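## Task

Get the box of screws, the box of paper clips and the plastic jar onto the shelf, and no other object. It only counts if they stay there with no help from the robot and everything settles shortly after you stop. Finish by releasing and withdrawing the grippers.

## Robot and tools

Robot: two 6-joint arms, left_arm and right_arm, each with a two-finger gripper. The names are labels, not image sides. Random pulls on a held part or pushes on loose objects can happen. Anything falling or being knocked off the table fails the scene. Arms colliding or pressing on each other hard can end it.

Frame: one world frame for both arms. Origin on the table top midway between the arms, +x out over the table, +z up, left_arm on the +y side. Positions are in metres, orientations are quaternions wxyz. Reported hand positions can be off, more so at long reach. A gripper's fingers point along its own +z and close along its own y. The reported end-effector point sits between the pads, about 1 cm short of the fingertips.

Joint order (used in every row and every per-joint list): wrist yaw, shoulder, waist, elbow, wrist roll, wrist pitch. Stated ranges in rad: waist -2.618..3.054, shoulder 0..3.142, elbow 0..3.142, wrist pitch -1.571..1.571, wrist yaw -1.571..1.571, wrist roll -2.094..2.094. Real limits may sit 0.036 rad either way.

A row is one flat list of 14 numbers, each in [-1, 1]: left_arm's 6 joint values then its opening, then right_arm's 6 then its opening. Always give all 14, even if one arm stays still. Joint values are scaled offsets, not poses: 1.0 equals 1.202 rad for waist, 1.258 shoulder, 1.238 elbow, 2.073 wrist pitch, 2.022 wrist yaw and wrist roll. Opening is absolute: +1 fully open, -1 closed. Optionally 12 more numbers in 0..1 follow: stiffness multipliers on each joint's position gain, left 6 then right 6 in joint order; they persist until changed.

execute_actions(actions): a list of actions; each action is a table of up to 15 rows, one per 1/30 s step; a short table repeats its final row to fill 15 steps. Every row's joint offsets are measured from the angles at the start of that action (for a call's first action, the latest reported angles), not from the previous row. An action that would push a joint more than 0.036 rad beyond its stated range is refused for both arms; a malformed action or a failing first action refuses the whole call. An empty list just returns state and images. The line joint sent to its limit marks a joint driven to its true end.

move(target, speed, blocking): target is one 14-number row whose offsets count from the Joint positions in the most recent result showing them. All joints travel proportionally so they finish together; grippers trace curves. Duration is clamped to 0.5..10 s, stopping short if longer. speed is rad/s for the joint with the biggest travel, 0.01..2, default 0.5. Moves ignore obstacles and the other arm; faster moves and targets set deeper past a contact hit and press harder. With blocking=false you get a reply after 0.5 s; check with wait(0) and do not send rows or moves until it ends or you call stop. The extra move: line reports the ending (done, off_target, moving, held, fault), limits=held or limits=none, and each arm's joint farthest from target.

wait(seconds): 0..10, the arms keep their last command; returns early if a running move finishes. stop: brakes a running move; it needs room to slow down, fingers continue. zoom_image(camera, region): region [x0, y0, x1, y1] in that camera's pixels, at most 504 by 504. finished_scene(scene): ends scene 1 or 2 for good and reports success; do it only when items are released, settled and the arms are clear.

Results: per-arm pose; Joint positions (rad, then finger gap in m, 0.094 when fully open); Joint velocities; Joint targets (what joints are currently driven toward, may drift); joint torques (noisy, offset, nonzero even unloaded); grip_measured (opening on the command scale, each gripper off by up to about 1 mm). joint command not followed means a clearance check altered some joint targets. FAULT or OVER-TEMPERATURE FAULT lines mean an arm stopped.

Motion limits: each step keeps targets within a lead of the measured angle (0.202 waist, 0.258 shoulder, 0.238 elbow, 0.573 wrist pitch, 0.522 wrist yaw and roll), and scales targets back if the gripper would jump over 70 mm. Large changes take several actions; re-command any unfinished remainder. Zero offsets can let an arm sag: at the start of a reply send offsets back to the desired angles, then zeros, increasing the correction if a joint still falls short.

Gripping: to hold, command an opening below grip_measured, about 0.03 lower for a firm grip, less for a gentle one. Pads push about 50-62 N, less on very thin parts, with a brief spike on contact. Release by opening fully before leaving.

Heat: holding loads warms motors. MOTOR HOT appears at 75 °C; at 90 °C that arm halts for 10 s; at 100 °C its motors and gripper go limp and it drops. Avoid long loaded holds.

Cameras: cam_head_left, cam_head_right, cam_high, cam_low (504x504), cam_left_wrist, cam_right_wrist (616x616 fisheye). Calibration is given per camera and may be slightly off; use images to locate the shelf and items.

Each tool is called after "Request:" in YAML: its name, and indented under it one key for each argument.

## Session

Request:
execute_actions:
  actions: []

Scene clock: 0.00 s.
left_arm: end_effector_position=(+0.3778, +0.4025, +0.2591) grip_measured=+1.000 end_effector_quat_wxyz=(+0.179, -0.344, +0.913, +0.130) | right_arm: end_effector_position=(+0.2280, +0.1672, +0.1209) grip_measured=+1.000 end_effector_quat_wxyz=(+0.153, -0.692, +0.697, +0.105)
Joint names: [wrist yaw, shoulder, waist, elbow, wrist roll, wrist pitch]
Joint positions: left_arm=[-0.33   1.68   0.26   1.873 -0.534 -1.459  0.094] | right_arm=[-0.166  2.097  0.757  1.882 -0.623 -1.019  0.094]
Joint velocities: left_arm=[-0.007 -0.012  0.017  0.002 -0.022  0.022  0.   ] | right_arm=[ 0.081  0.007 -0.007  0.002  0.022 -0.066  0.   ]
Joint torques (N m, as the arm reports them, + toward a larger angle): no reading
Joint targets: left_arm=[-0.338 1.672 0.260 1.882 -0.534 -1.460] | right_arm=[-0.171 2.083 0.757 1.893 -0.623 -1.017]
Joint stiffness scale: left_arm=[1. 1. 1. 1. 1. 1.] | right_arm=[1. 1. 1. 1. 1. 1.]

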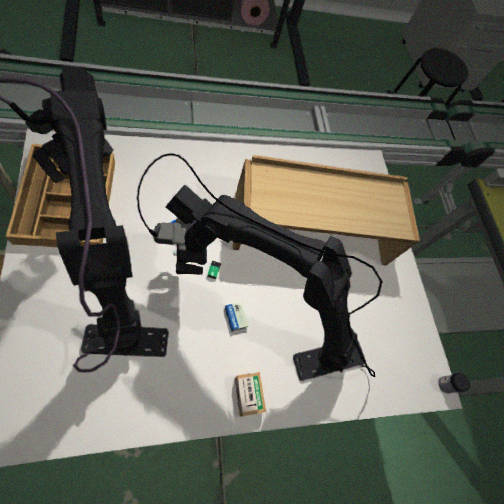

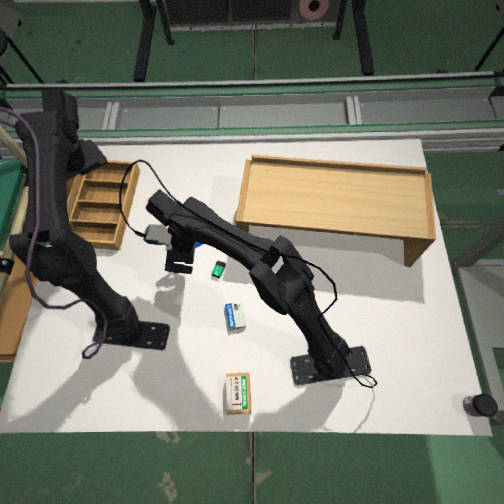

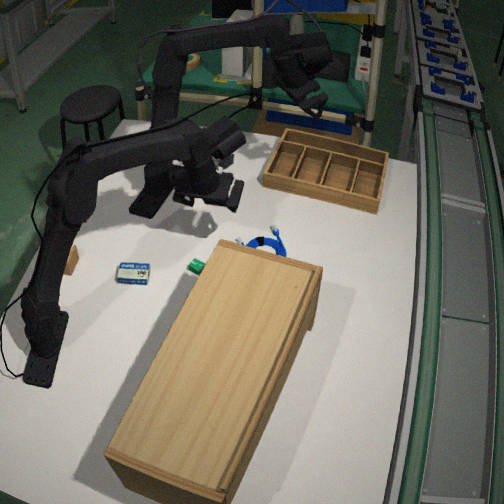

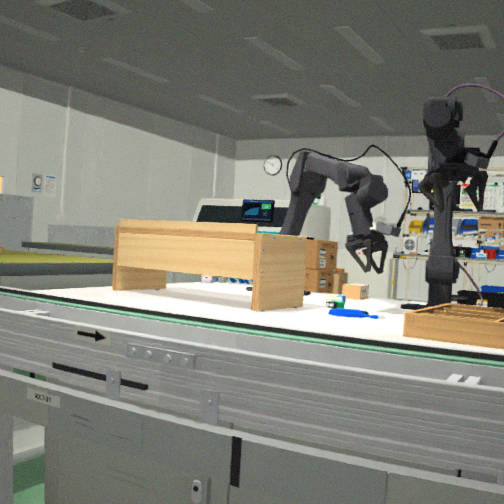

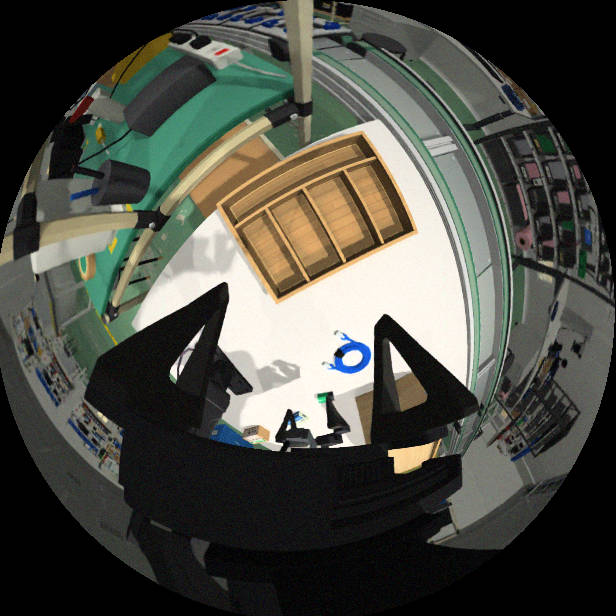

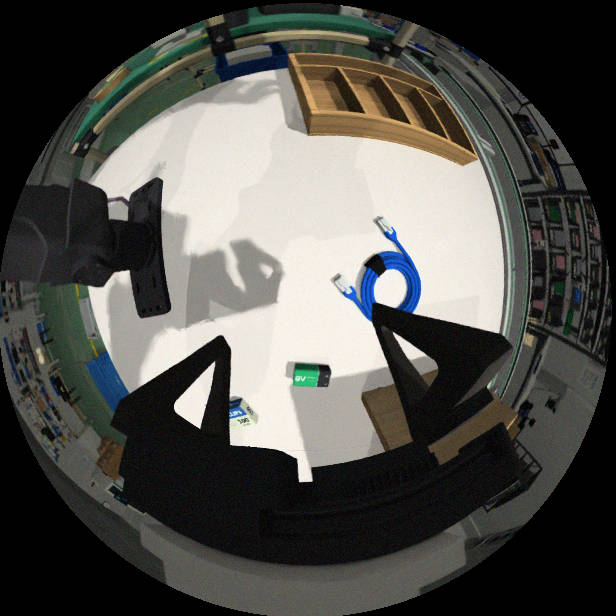

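Request:
zoom_image:
  camera: "cam_head_right"
  region: [180, 240, 380, 440]

Request:
zoom_image:
  camera: "cam_head_right"
  region: [404, 350, 504, 450]

Request:
zoom_image:
  camera: "cam_head_left"
  region: [404, 330, 504, 430]

Request:
zoom_image:
  camera: "cam_low"
  region: [90, 180, 400, 340]

Region (180, 240, 380, 440) of cam_head_right's 504x504 image, scaled by 2.520, with more detail than that image has.

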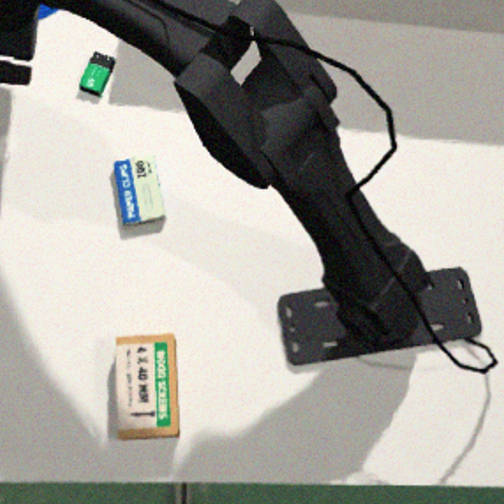

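Region (404, 350, 504, 450) of cam_head_right's 504x504 image, scaled by 5.040, with more detail than that image has.

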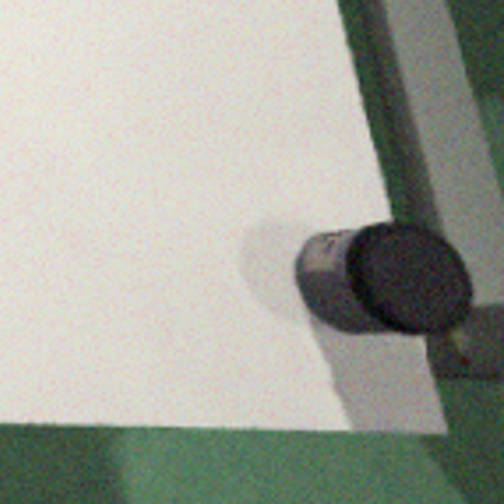

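Region (404, 330, 504, 430) of cam_head_left's 504x504 image, scaled by 5.040, with more detail than that image has.

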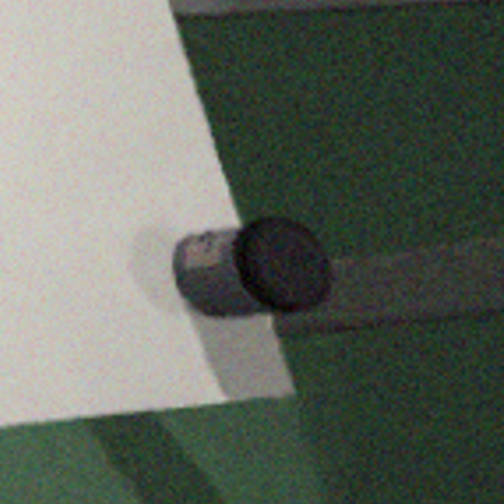

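Region (90, 180, 400, 340) of cam_low's 504x504 image, scaled by 1.626, with more detail than that image has; it fills the top 260 rows of this view, and the rest is white.

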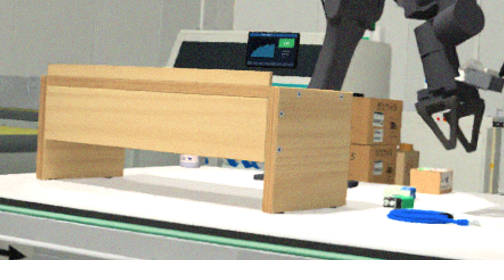

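Request:
move:
  target: [0.163,-0.304,0,-0.726,0.264,0.329,1, 0.082,-0.687,-0.27,-0.266,0.308,-0.193,1]
  speed: 1.0

Scene clock: 64.60 s.
left_arm: end_effector_position=(+0.3471, +0.3415, +0.1223) grip_measured=+1.000 end_effector_quat_wxyz=(+0.215, -0.072, +0.974, +0.017) | right_arm: end_effector_position=(+0.1703, -0.0858, +0.2814) grip_measured=+1.000 end_effector_quat_wxyz=(+0.225, -0.291, +0.927, +0.074)
Joint names: [wrist yaw, shoulder, waist, elbow, wrist roll, wrist pitch]
Joint positions: left_arm=[-0.008  1.324  0.26   0.977 -0.011 -0.79   0.094] | right_arm=[-0.012  1.241  0.441  1.56  -0.007 -1.412  0.094]
Joint velocities: left_arm=[-0.051  0.002 -0.022 -0.002 -0.051  0.022  0.   ] | right_arm=[-0.066 -0.007  0.017 -0.017 -0.066 -0.007  0.   ]
Joint torques (N m, as the arm reports them, + toward a larger angle): left_arm=[ 0.09 -6.63  0.11  5.57  0.09  1.26] | right_arm=[ 0.13 -3.47 -0.95  4.42  0.08  0.64]
Joint targets: left_arm=[-0.001 1.298 0.260 0.974 -0.000 -0.778] | right_arm=[-0.001 1.233 0.432 1.553 -0.000 -1.419]
Joint stiffness scale: left_arm=[1. 1. 1. 1. 1. 1.] | right_arm=[1. 1. 1. 1. 1. 1.]
move: off_target (left_arm); limits=none; left_arm: farthest joint: the shoulder, 0.026 radians from its target (0.383 radians at the start); right_arm: farthest joint: the wrist yaw, 0.011 radians from its target (0.166 radians at the start)
camera_calibration (this result's frames):
cam_left_wrist: T_world_to_cam=[[0.389866, -0.918273, 0.0691316, 0.17173], [-0.849891, -0.329898, 0.410917, 0.360054], [-0.354528, -0.218957, -0.909048, 0.403439], [0, 0, 0, 1]] pos_world=[0.382085, 0.364812, 0.20692]
cam_right_wrist: T_world_to_cam=[[0.379713, -0.924114, -0.0427978, -0.140382], [-0.91486, -0.381972, 0.130879, 0.0998718], [-0.137294, -0.0105424, -0.990474, 0.403588], [0, 0, 0, 1]] pos_world=[0.200084, -0.0873258, 0.380665]

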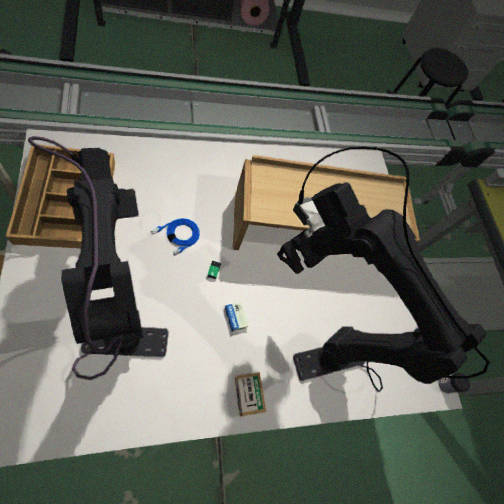

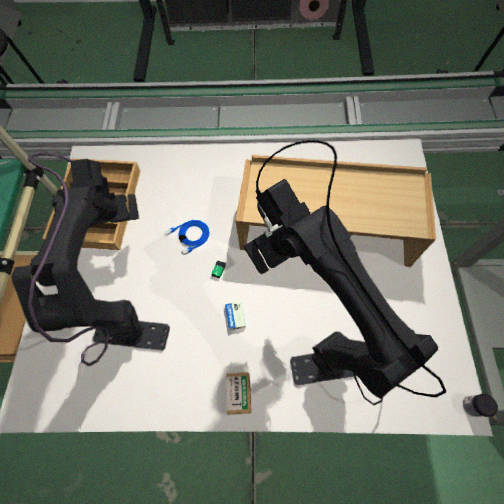

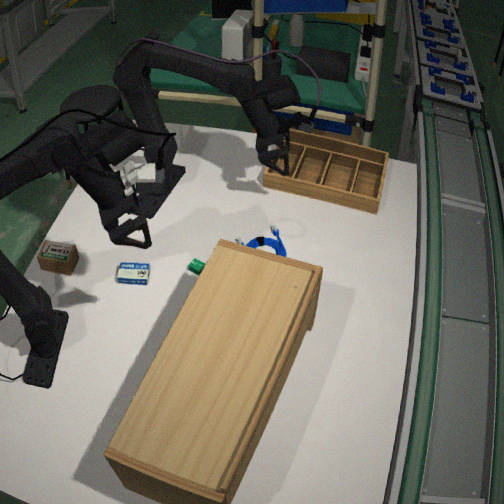

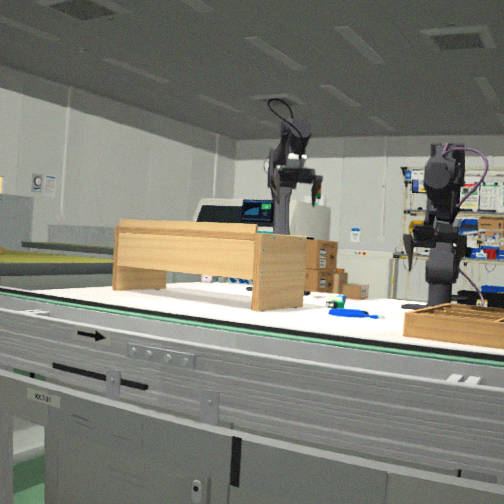

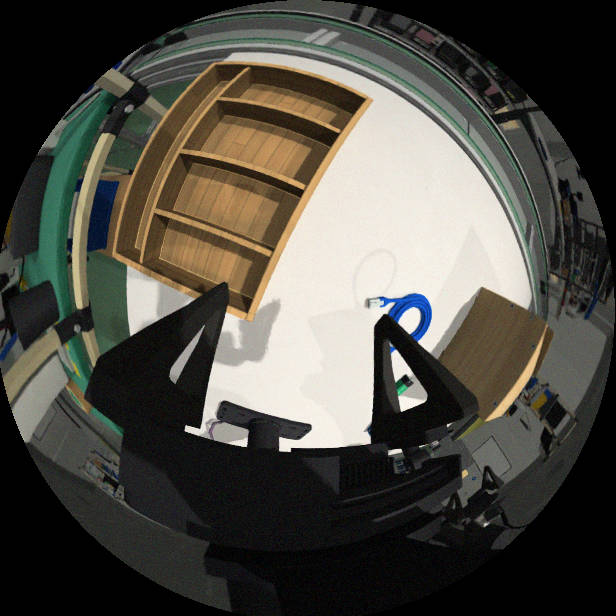

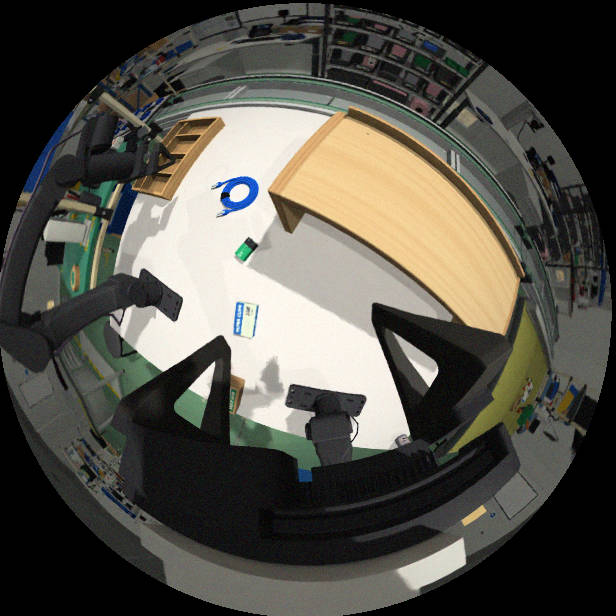

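Request:
move:
  target: [0.004,-0.03,-0.55,0,0.005,0.006,1, 0.006,0,-1,0,0.003,0,1]
  speed: 1.3

Request:
move:
  target: [0,0,-0.745,0,0,0,1, 0,0.21,-1,-0.2,0,0.248,1]
  speed: 1.3

Scene clock: 72.30 s.
left_arm: end_effector_position=(+0.3108, +0.1448, +0.1262) grip_measured=+1.000 end_effector_quat_wxyz=(+0.215, +0.244, +0.944, -0.057) | right_arm: end_effector_position=(+0.1731, -0.3823, +0.2814) grip_measured=+1.000 end_effector_quat_wxyz=(+0.226, +0.282, +0.930, -0.069)
Joint names: [wrist yaw, shoulder, waist, elbow, wrist roll, wrist pitch]
Joint positions: left_arm=[-0.002  1.311 -0.392  0.977 -0.01  -0.789  0.094] | right_arm=[-0.002  1.241 -0.752  1.56  -0.007 -1.412  0.094]
Joint velocities: left_arm=[-0.007  0.012  0.017 -0.002  0.037 -0.066  0.   ] | right_arm=[ 0.022 -0.007  0.042 -0.002 -0.022 -0.066  0.   ]
Joint torques (N m, as the arm reports them, + toward a larger angle): left_arm=[ 0.03 -6.45 -0.61  5.81  0.05  1.32] | right_arm=[ 0.05 -2.68 -0.95  4.96  0.06  0.71]
Joint targets: left_arm=[-0.000 1.286 -0.402 0.977 -0.001 -0.778] | right_arm=[0.000 1.241 -0.761 1.560 -0.001 -1.412]
Joint stiffness scale: left_arm=[1. 1. 1. 1. 1. 1.] | right_arm=[1. 1. 1. 1. 1. 1.]
move: off_target (left_arm); limits=none; left_arm: farthest joint: the shoulder, 0.025 radians from its target (0.038 radians at the start); right_arm: farthest joint: the waist, 0.009 radians from its target (1.202 radians at the start)
camera_calibration (this result's frames):
cam_left_wrist: T_world_to_cam=[[-0.250821, -0.964882, 0.0780551, 0.20972], [-0.879021, 0.26079, 0.399138, 0.187696], [-0.405477, 0.0315, -0.913562, 0.331203], [0, 0, 0, 1]] pos_world=[0.351886, 0.142972, 0.211288]
cam_right_wrist: T_world_to_cam=[[-0.722863, -0.690128, -0.0345309, -0.137458], [-0.687976, 0.714145, 0.129175, 0.369339], [-0.0644874, 0.117132, -0.99102, 0.437185], [0, 0, 0, 1]] pos_world=[0.182926, -0.409834, 0.380803]

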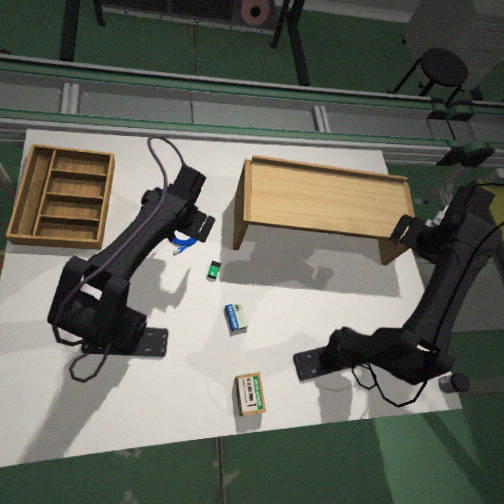

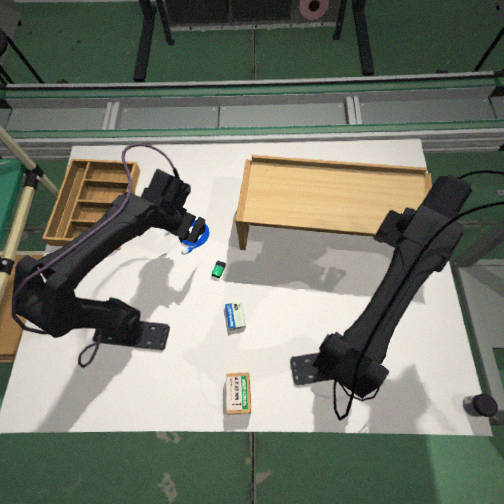

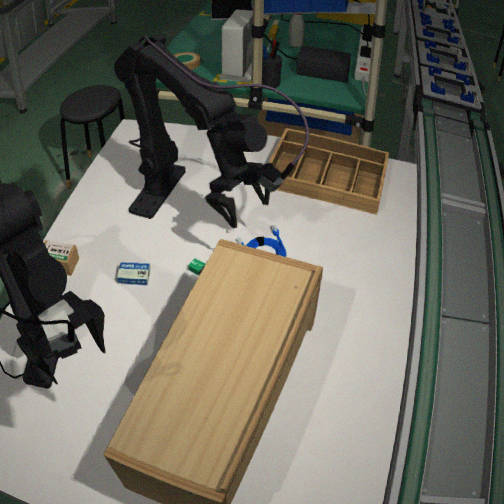

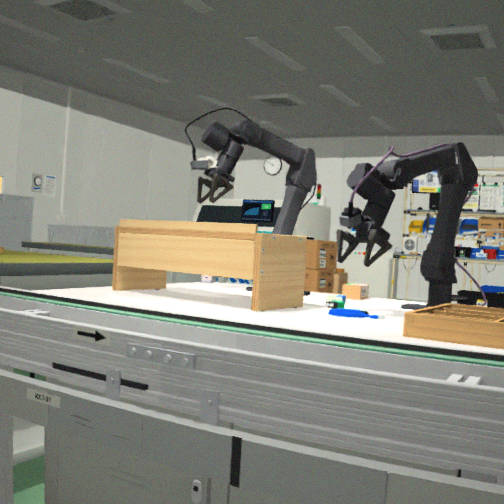

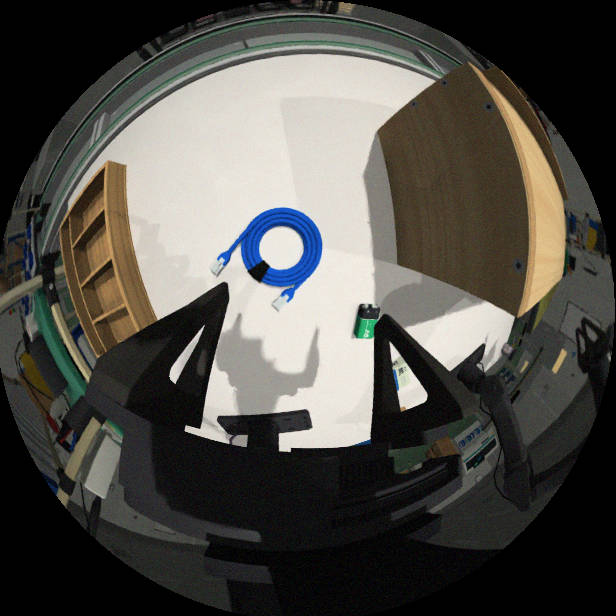

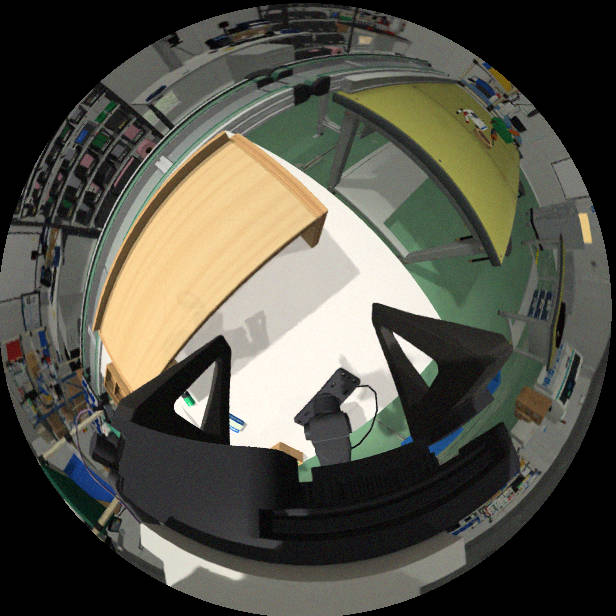

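Scene clock: 74.10 s.
left_arm: end_effector_position=(+0.0929, -0.0094, +0.1262) grip_measured=+1.000 end_effector_quat_wxyz=(+0.169, +0.625, +0.748, -0.144) | right_arm: end_effector_position=(-0.1256, -0.5939, +0.1741) grip_measured=+1.000 end_effector_quat_wxyz=(+0.146, +0.758, +0.609, -0.183)
Joint names: [wrist yaw, shoulder, waist, elbow, wrist roll, wrist pitch]
Joint positions: left_arm=[-0.     1.311 -1.279  0.977 -0.01  -0.789  0.094] | right_arm=[-0.001  1.503 -1.952  1.315 -0.007 -0.911  0.094]
Joint velocities: left_arm=[-0.022  0.002 -0.012 -0.007 -0.022  0.051  0.   ] | right_arm=[ 0.007 -0.007  0.017  0.002  0.037 -0.037  0.   ]
Joint torques (N m, as the arm reports them, + toward a larger angle): left_arm=[-0.02 -4.23 -0.66  5.86 -0.03  1.17] | right_arm=[ 0.04 -6.   -0.26  5.5   0.01  0.78]
Joint targets: left_arm=[-0.002 1.311 -1.287 0.977 -0.010 -0.789] | right_arm=[-0.002 1.506 -1.954 1.312 -0.007 -0.898]
Joint stiffness scale: left_arm=[1. 1. 1. 1. 1. 1.] | right_arm=[1. 1. 1. 1. 1. 1.]
move: done; limits=none; left_arm: farthest joint: the waist, 0.009 radians from its target (0.895 radians at the start); right_arm: farthest joint: the wrist pitch, 0.013 radians from its target (0.514 radians at the start)
camera_calibration (this result's frames):
cam_left_wrist: T_world_to_cam=[[-0.906391, -0.414915, 0.0793793, 0.0722109], [-0.352434, 0.846317, 0.399422, -0.00715157], [-0.232906, 0.334056, -0.913324, 0.23446], [0, 0, 0, 1]] pos_world=[0.117538, -0.0423089, 0.211262]
cam_right_wrist: T_world_to_cam=[[-0.905109, 0.423912, -0.03282, 0.135361], [0.416339, 0.899304, 0.133845, 0.576762], [0.0862538, 0.10748, -0.990459, 0.349432], [0, 0, 0, 1]] pos_world=[-0.147752, -0.613622, 0.273343]

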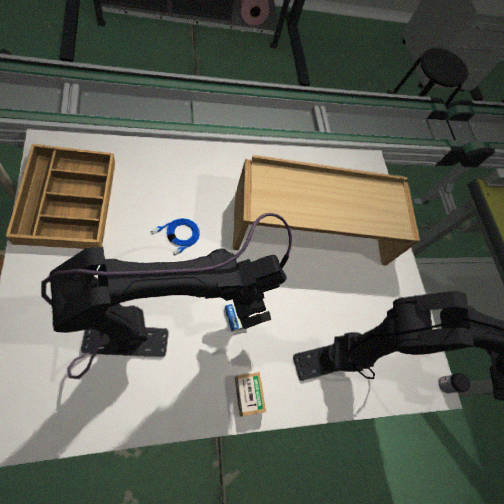

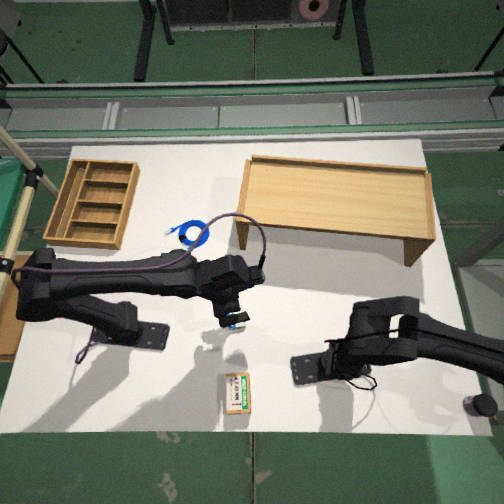

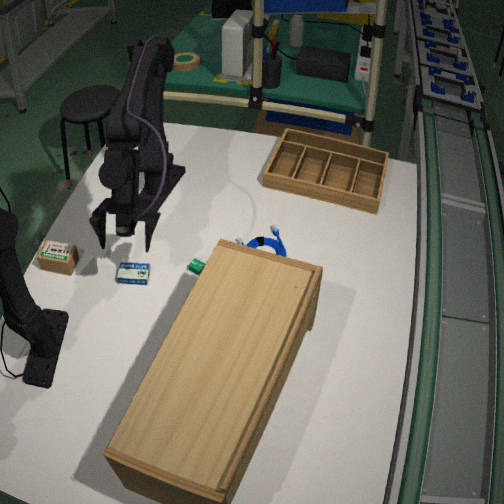

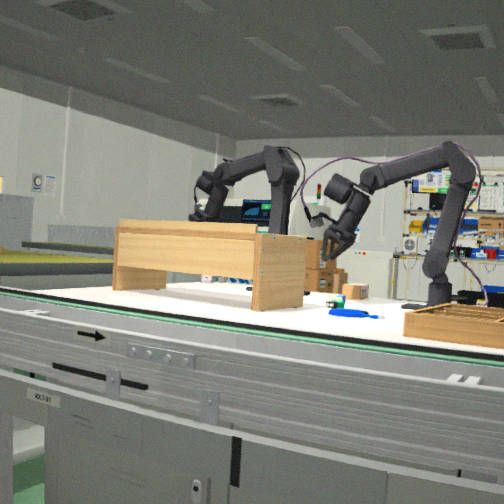

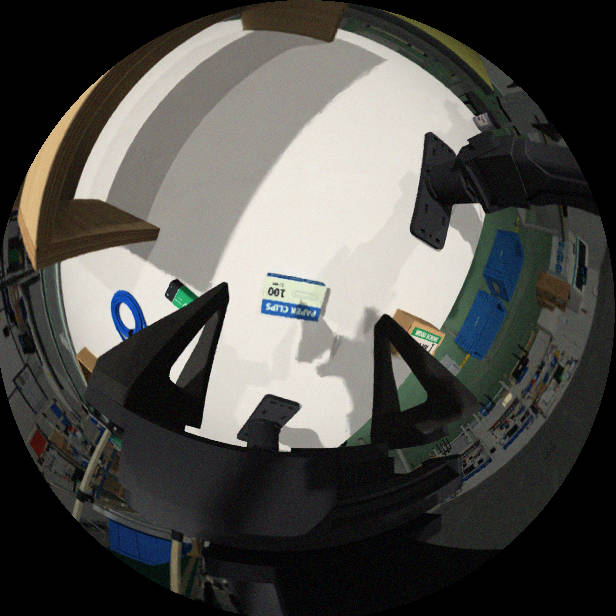

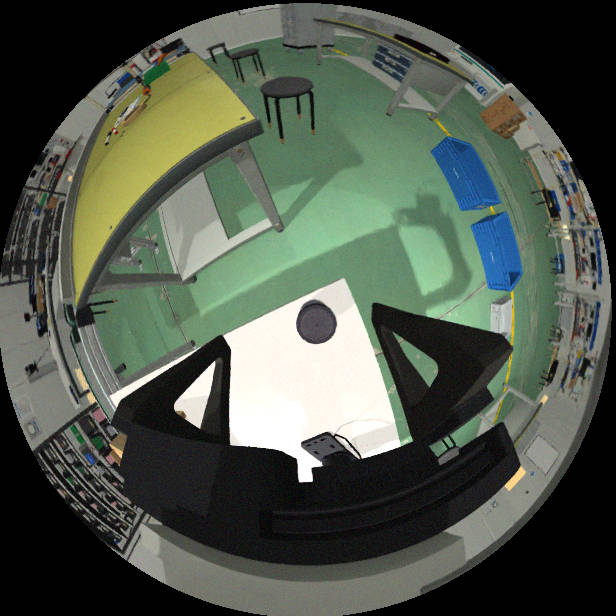

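Request:
zoom_image:
  camera: "cam_left_wrist"
  region: [210, 240, 410, 360]

Request:
zoom_image:
  camera: "cam_right_wrist"
  region: [210, 260, 410, 380]

Request:
zoom_image:
  camera: "cam_high"
  region: [20, 190, 220, 310]

Region (210, 240, 410, 360) of cam_left_wrist's 616x616 image, scaled by 2.520, with more detail than that image has; it fills the top 302 rows of this view, and the rest is white.

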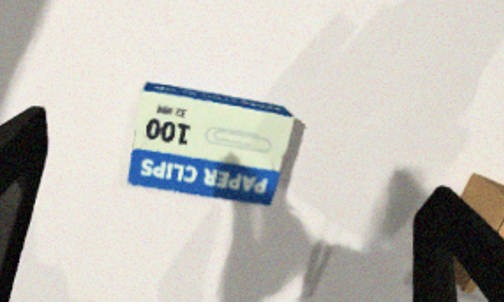

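Region (210, 260, 410, 380) of cam_right_wrist's 616x616 image, scaled by 2.520, with more detail than that image has; it fills the top 302 rows of this view, and the rest is white.

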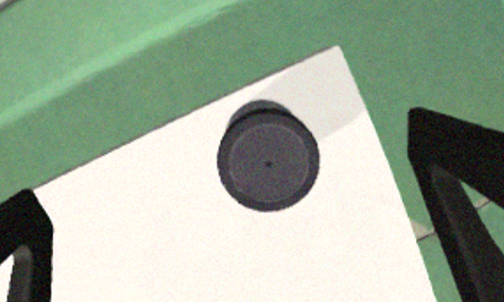

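Region (20, 190, 220, 310) of cam_high's 504x504 image, scaled by 2.520, with more detail than that image has; it fills the top 302 rows of this view, and the rest is white.

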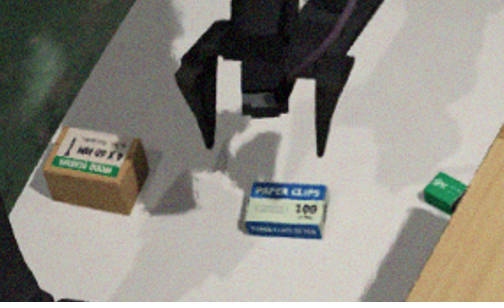

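Request:
move:
  target: [0,-0.073,0,-0.302,-0.032,0.160,1, 0,-0.047,-0.044,-0.310,0,0.163,1]
  speed: 0.7

Scene clock: 101.30 s.
left_arm: end_effector_position=(+0.0874, +0.0228, +0.0474) grip_measured=+1.000 end_effector_quat_wxyz=(+0.169, +0.603, +0.764, -0.152) | right_arm: end_effector_position=(-0.1346, -0.5662, +0.0814) grip_measured=+1.000 end_effector_quat_wxyz=(+0.132, +0.774, +0.594, -0.174)
Joint names: [wrist yaw, shoulder, waist, elbow, wrist roll, wrist pitch]
Joint positions: left_arm=[-0.     1.248 -1.279  0.606 -0.066 -0.47   0.094] | right_arm=[-0.001  1.477 -1.995  0.934 -0.007 -0.586  0.094]
Joint velocities: left_arm=[-0.037  0.002 -0.007 -0.007 -0.051  0.007  0.   ] | right_arm=[ 0.051 -0.007 -0.002 -0.007 -0.007  0.007  0.   ]
Joint torques (N m, as the arm reports them, + toward a larger angle): left_arm=[ 0.02 -5.72 -0.02  5.27 -0.06  1.31] | right_arm=[ 0.03 -8.97 -0.94  5.31  0.01  0.78]
Joint targets: left_arm=[-0.000 1.219 -1.279 0.603 -0.075 -0.457] | right_arm=[-0.001 1.443 -2.005 0.932 -0.007 -0.573]
Joint stiffness scale: left_arm=[1. 1. 1. 1. 1. 1.] | right_arm=[1. 1. 1. 1. 1. 1.]
move: off_target (left_arm, right_arm); limits=none; left_arm: farthest joint: the shoulder, 0.029 radians from its target (0.092 radians at the start); right_arm: farthest joint: the shoulder, 0.034 radians from its target (0.059 radians at the start)
camera_calibration (this result's frames):
cam_left_wrist: T_world_to_cam=[[-0.882633, -0.458087, 0.105428, 0.0845342], [-0.385396, 0.83363, 0.395639, -0.00147125], [-0.269125, 0.308573, -0.912335, 0.154152], [0, 0, 0, 1]] pos_world=[0.115532, -0.00761665, 0.132308]
cam_right_wrist: T_world_to_cam=[[-0.885402, 0.464088, -0.026186, 0.137223], [0.454142, 0.875686, 0.164101, 0.557216], [0.0990878, 0.133403, -0.986096, 0.271502], [0, 0, 0, 1]] pos_world=[-0.15846, -0.587849, 0.179881]

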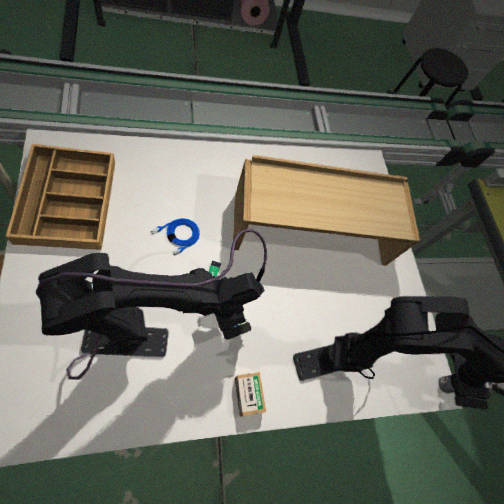

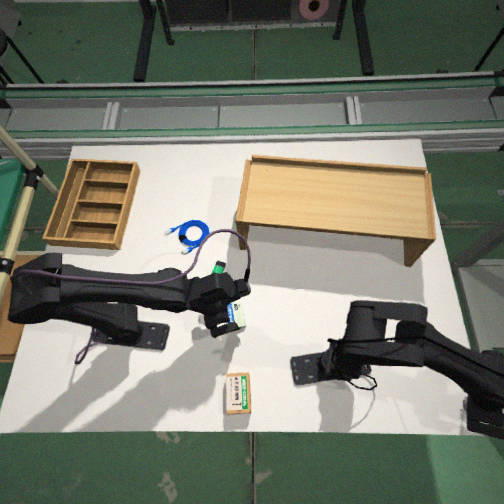

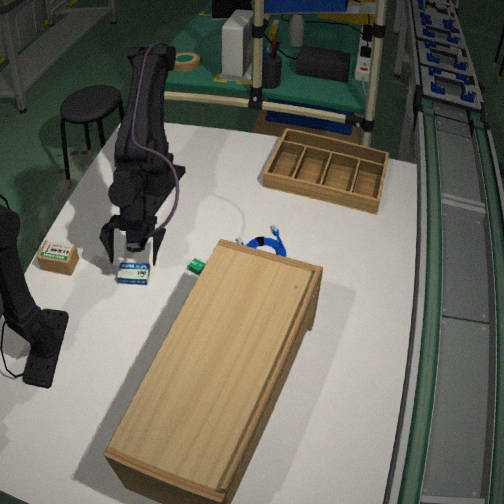

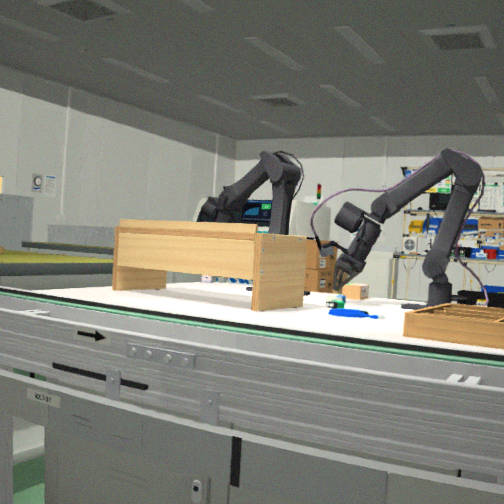

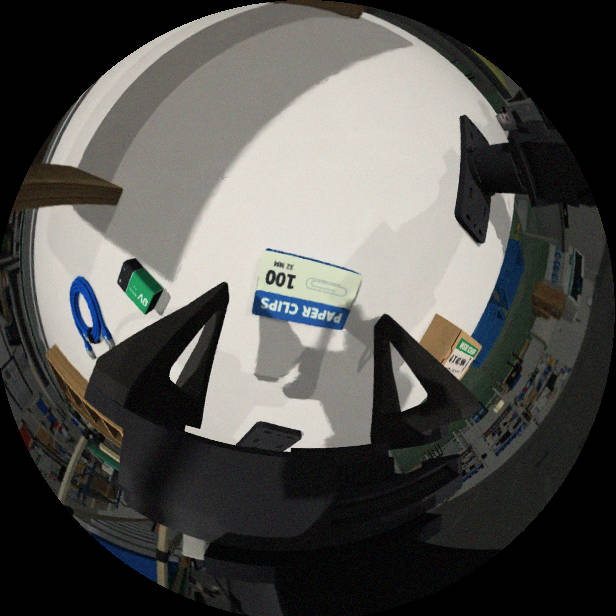

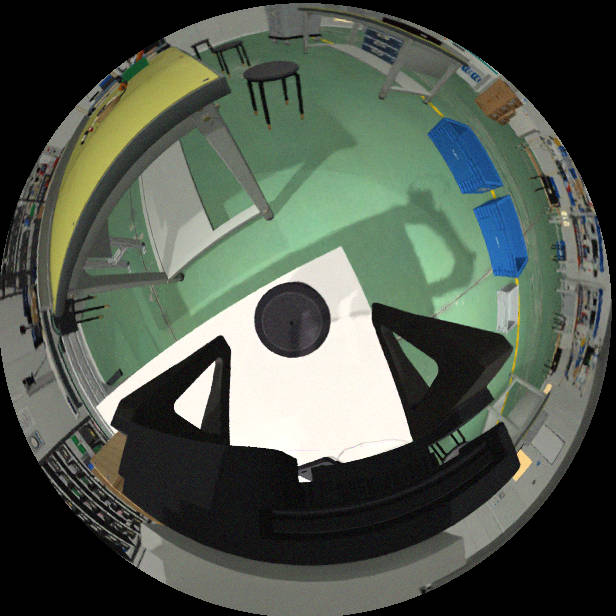

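Request:
zoom_image:
  camera: "cam_right_wrist"
  region: [200, 260, 400, 420]

Region (200, 260, 400, 420) of cam_right_wrist's 616x616 image, scaled by 2.520, with more detail than that image has; it fills the top 403 rows of this view, and the rest is white.

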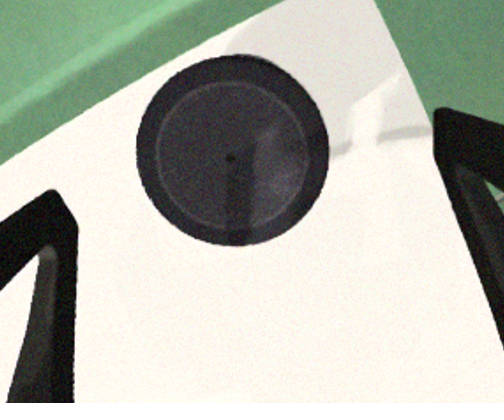

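Request:
move:
  target: [0,0.072,0,-0.070,0,0.097,1, 0,0.055,0.004,-0.087,0,0.104,1]
  speed: 0.35

Scene clock: 116.30 s.
left_arm: end_effector_position=(+0.0887, +0.0150, +0.0209) grip_measured=+1.000 end_effector_quat_wxyz=(+0.179, +0.601, +0.762, -0.161) | right_arm: end_effector_position=(-0.1372, -0.5753, +0.0488) grip_measured=+1.000 end_effector_quat_wxyz=(+0.144, +0.770, +0.591, -0.190)
Joint names: [wrist yaw, shoulder, waist, elbow, wrist roll, wrist pitch]
Joint positions: left_arm=[-0.     1.328 -1.279  0.526 -0.066 -0.281  0.094] | right_arm=[-0.001  1.538 -1.995  0.832 -0.007 -0.383  0.094]
Joint velocities: left_arm=[ 0.051 -0.017 -0.007 -0.002  0.037 -0.007  0.   ] | right_arm=[-0.007 -0.002 -0.007 -0.002 -0.051 -0.051  0.   ]
Joint torques (N m, as the arm reports them, + toward a larger angle): left_arm=[ 0.   -2.77  0.03  4.74 -0.04  1.38] | right_arm=[ 0.03 -5.26  0.51  4.84  0.01  0.82]
Joint targets: left_arm=[-0.000 1.339 -1.279 0.519 -0.066 -0.269] | right_arm=[-0.001 1.547 -1.991 0.826 -0.007 -0.370]
Joint stiffness scale: left_arm=[1. 1. 1. 1. 1. 1.] | right_arm=[1. 1. 1. 1. 1. 1.]
move: done; limits=none; left_arm: farthest joint: the wrist pitch, 0.012 radians from its target (0.200 radians at the start); right_arm: farthest joint: the wrist pitch, 0.013 radians from its target (0.215 radians at the start)
camera_calibration (this result's frames):
cam_left_wrist: T_world_to_cam=[[-0.882986, -0.455285, 0.114245, 0.0847184], [-0.38745, 0.844311, 0.370163, 0.0166493], [-0.264988, 0.282585, -0.921915, 0.132934], [0, 0, 0, 1]] pos_world=[0.116482, -0.0130513, 0.106712]
cam_right_wrist: T_world_to_cam=[[-0.885722, 0.462925, -0.0345947, 0.138086], [0.455667, 0.88123, 0.125705, 0.577018], [0.0886777, 0.0955757, -0.991464, 0.217852], [0, 0, 0, 1]] pos_world=[-0.159941, -0.593231, 0.148236]

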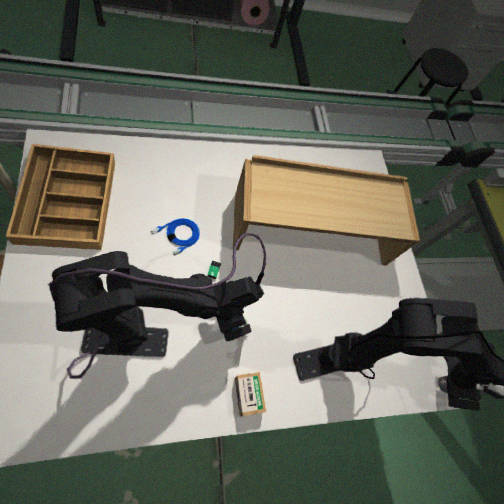

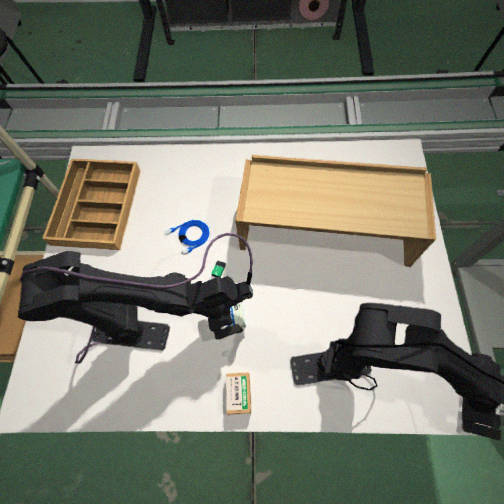

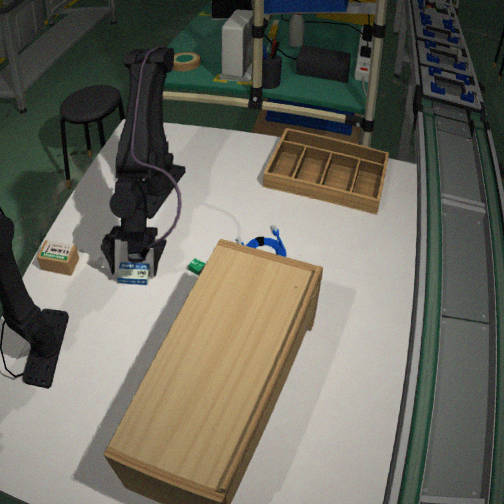

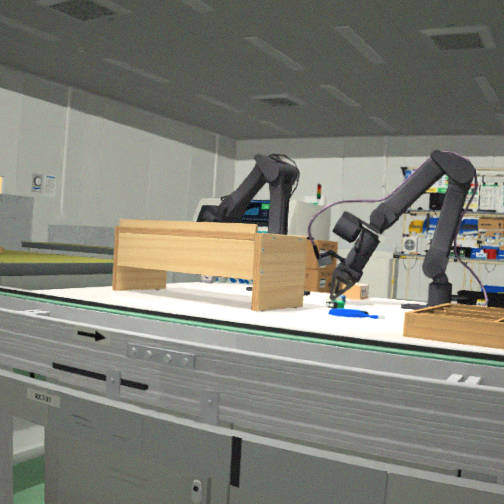

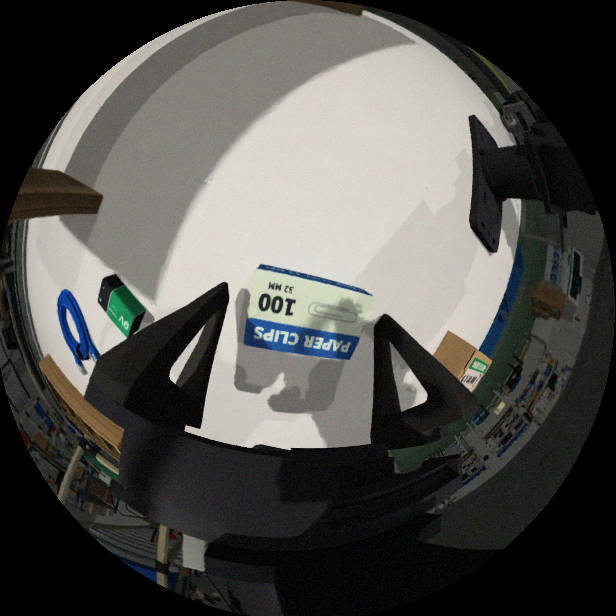

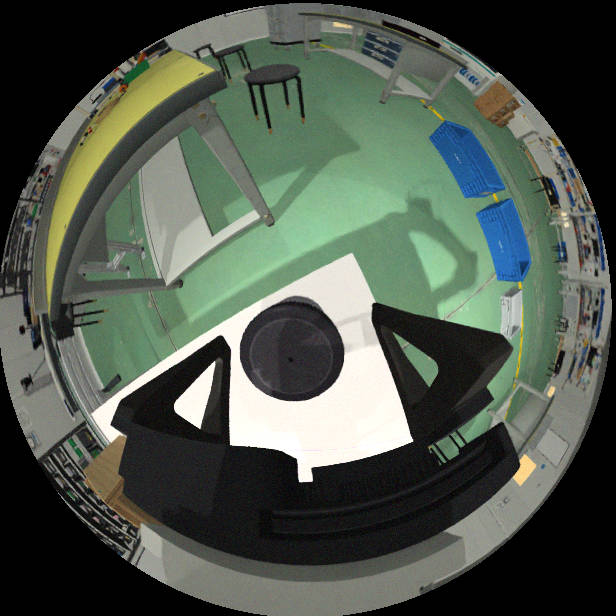

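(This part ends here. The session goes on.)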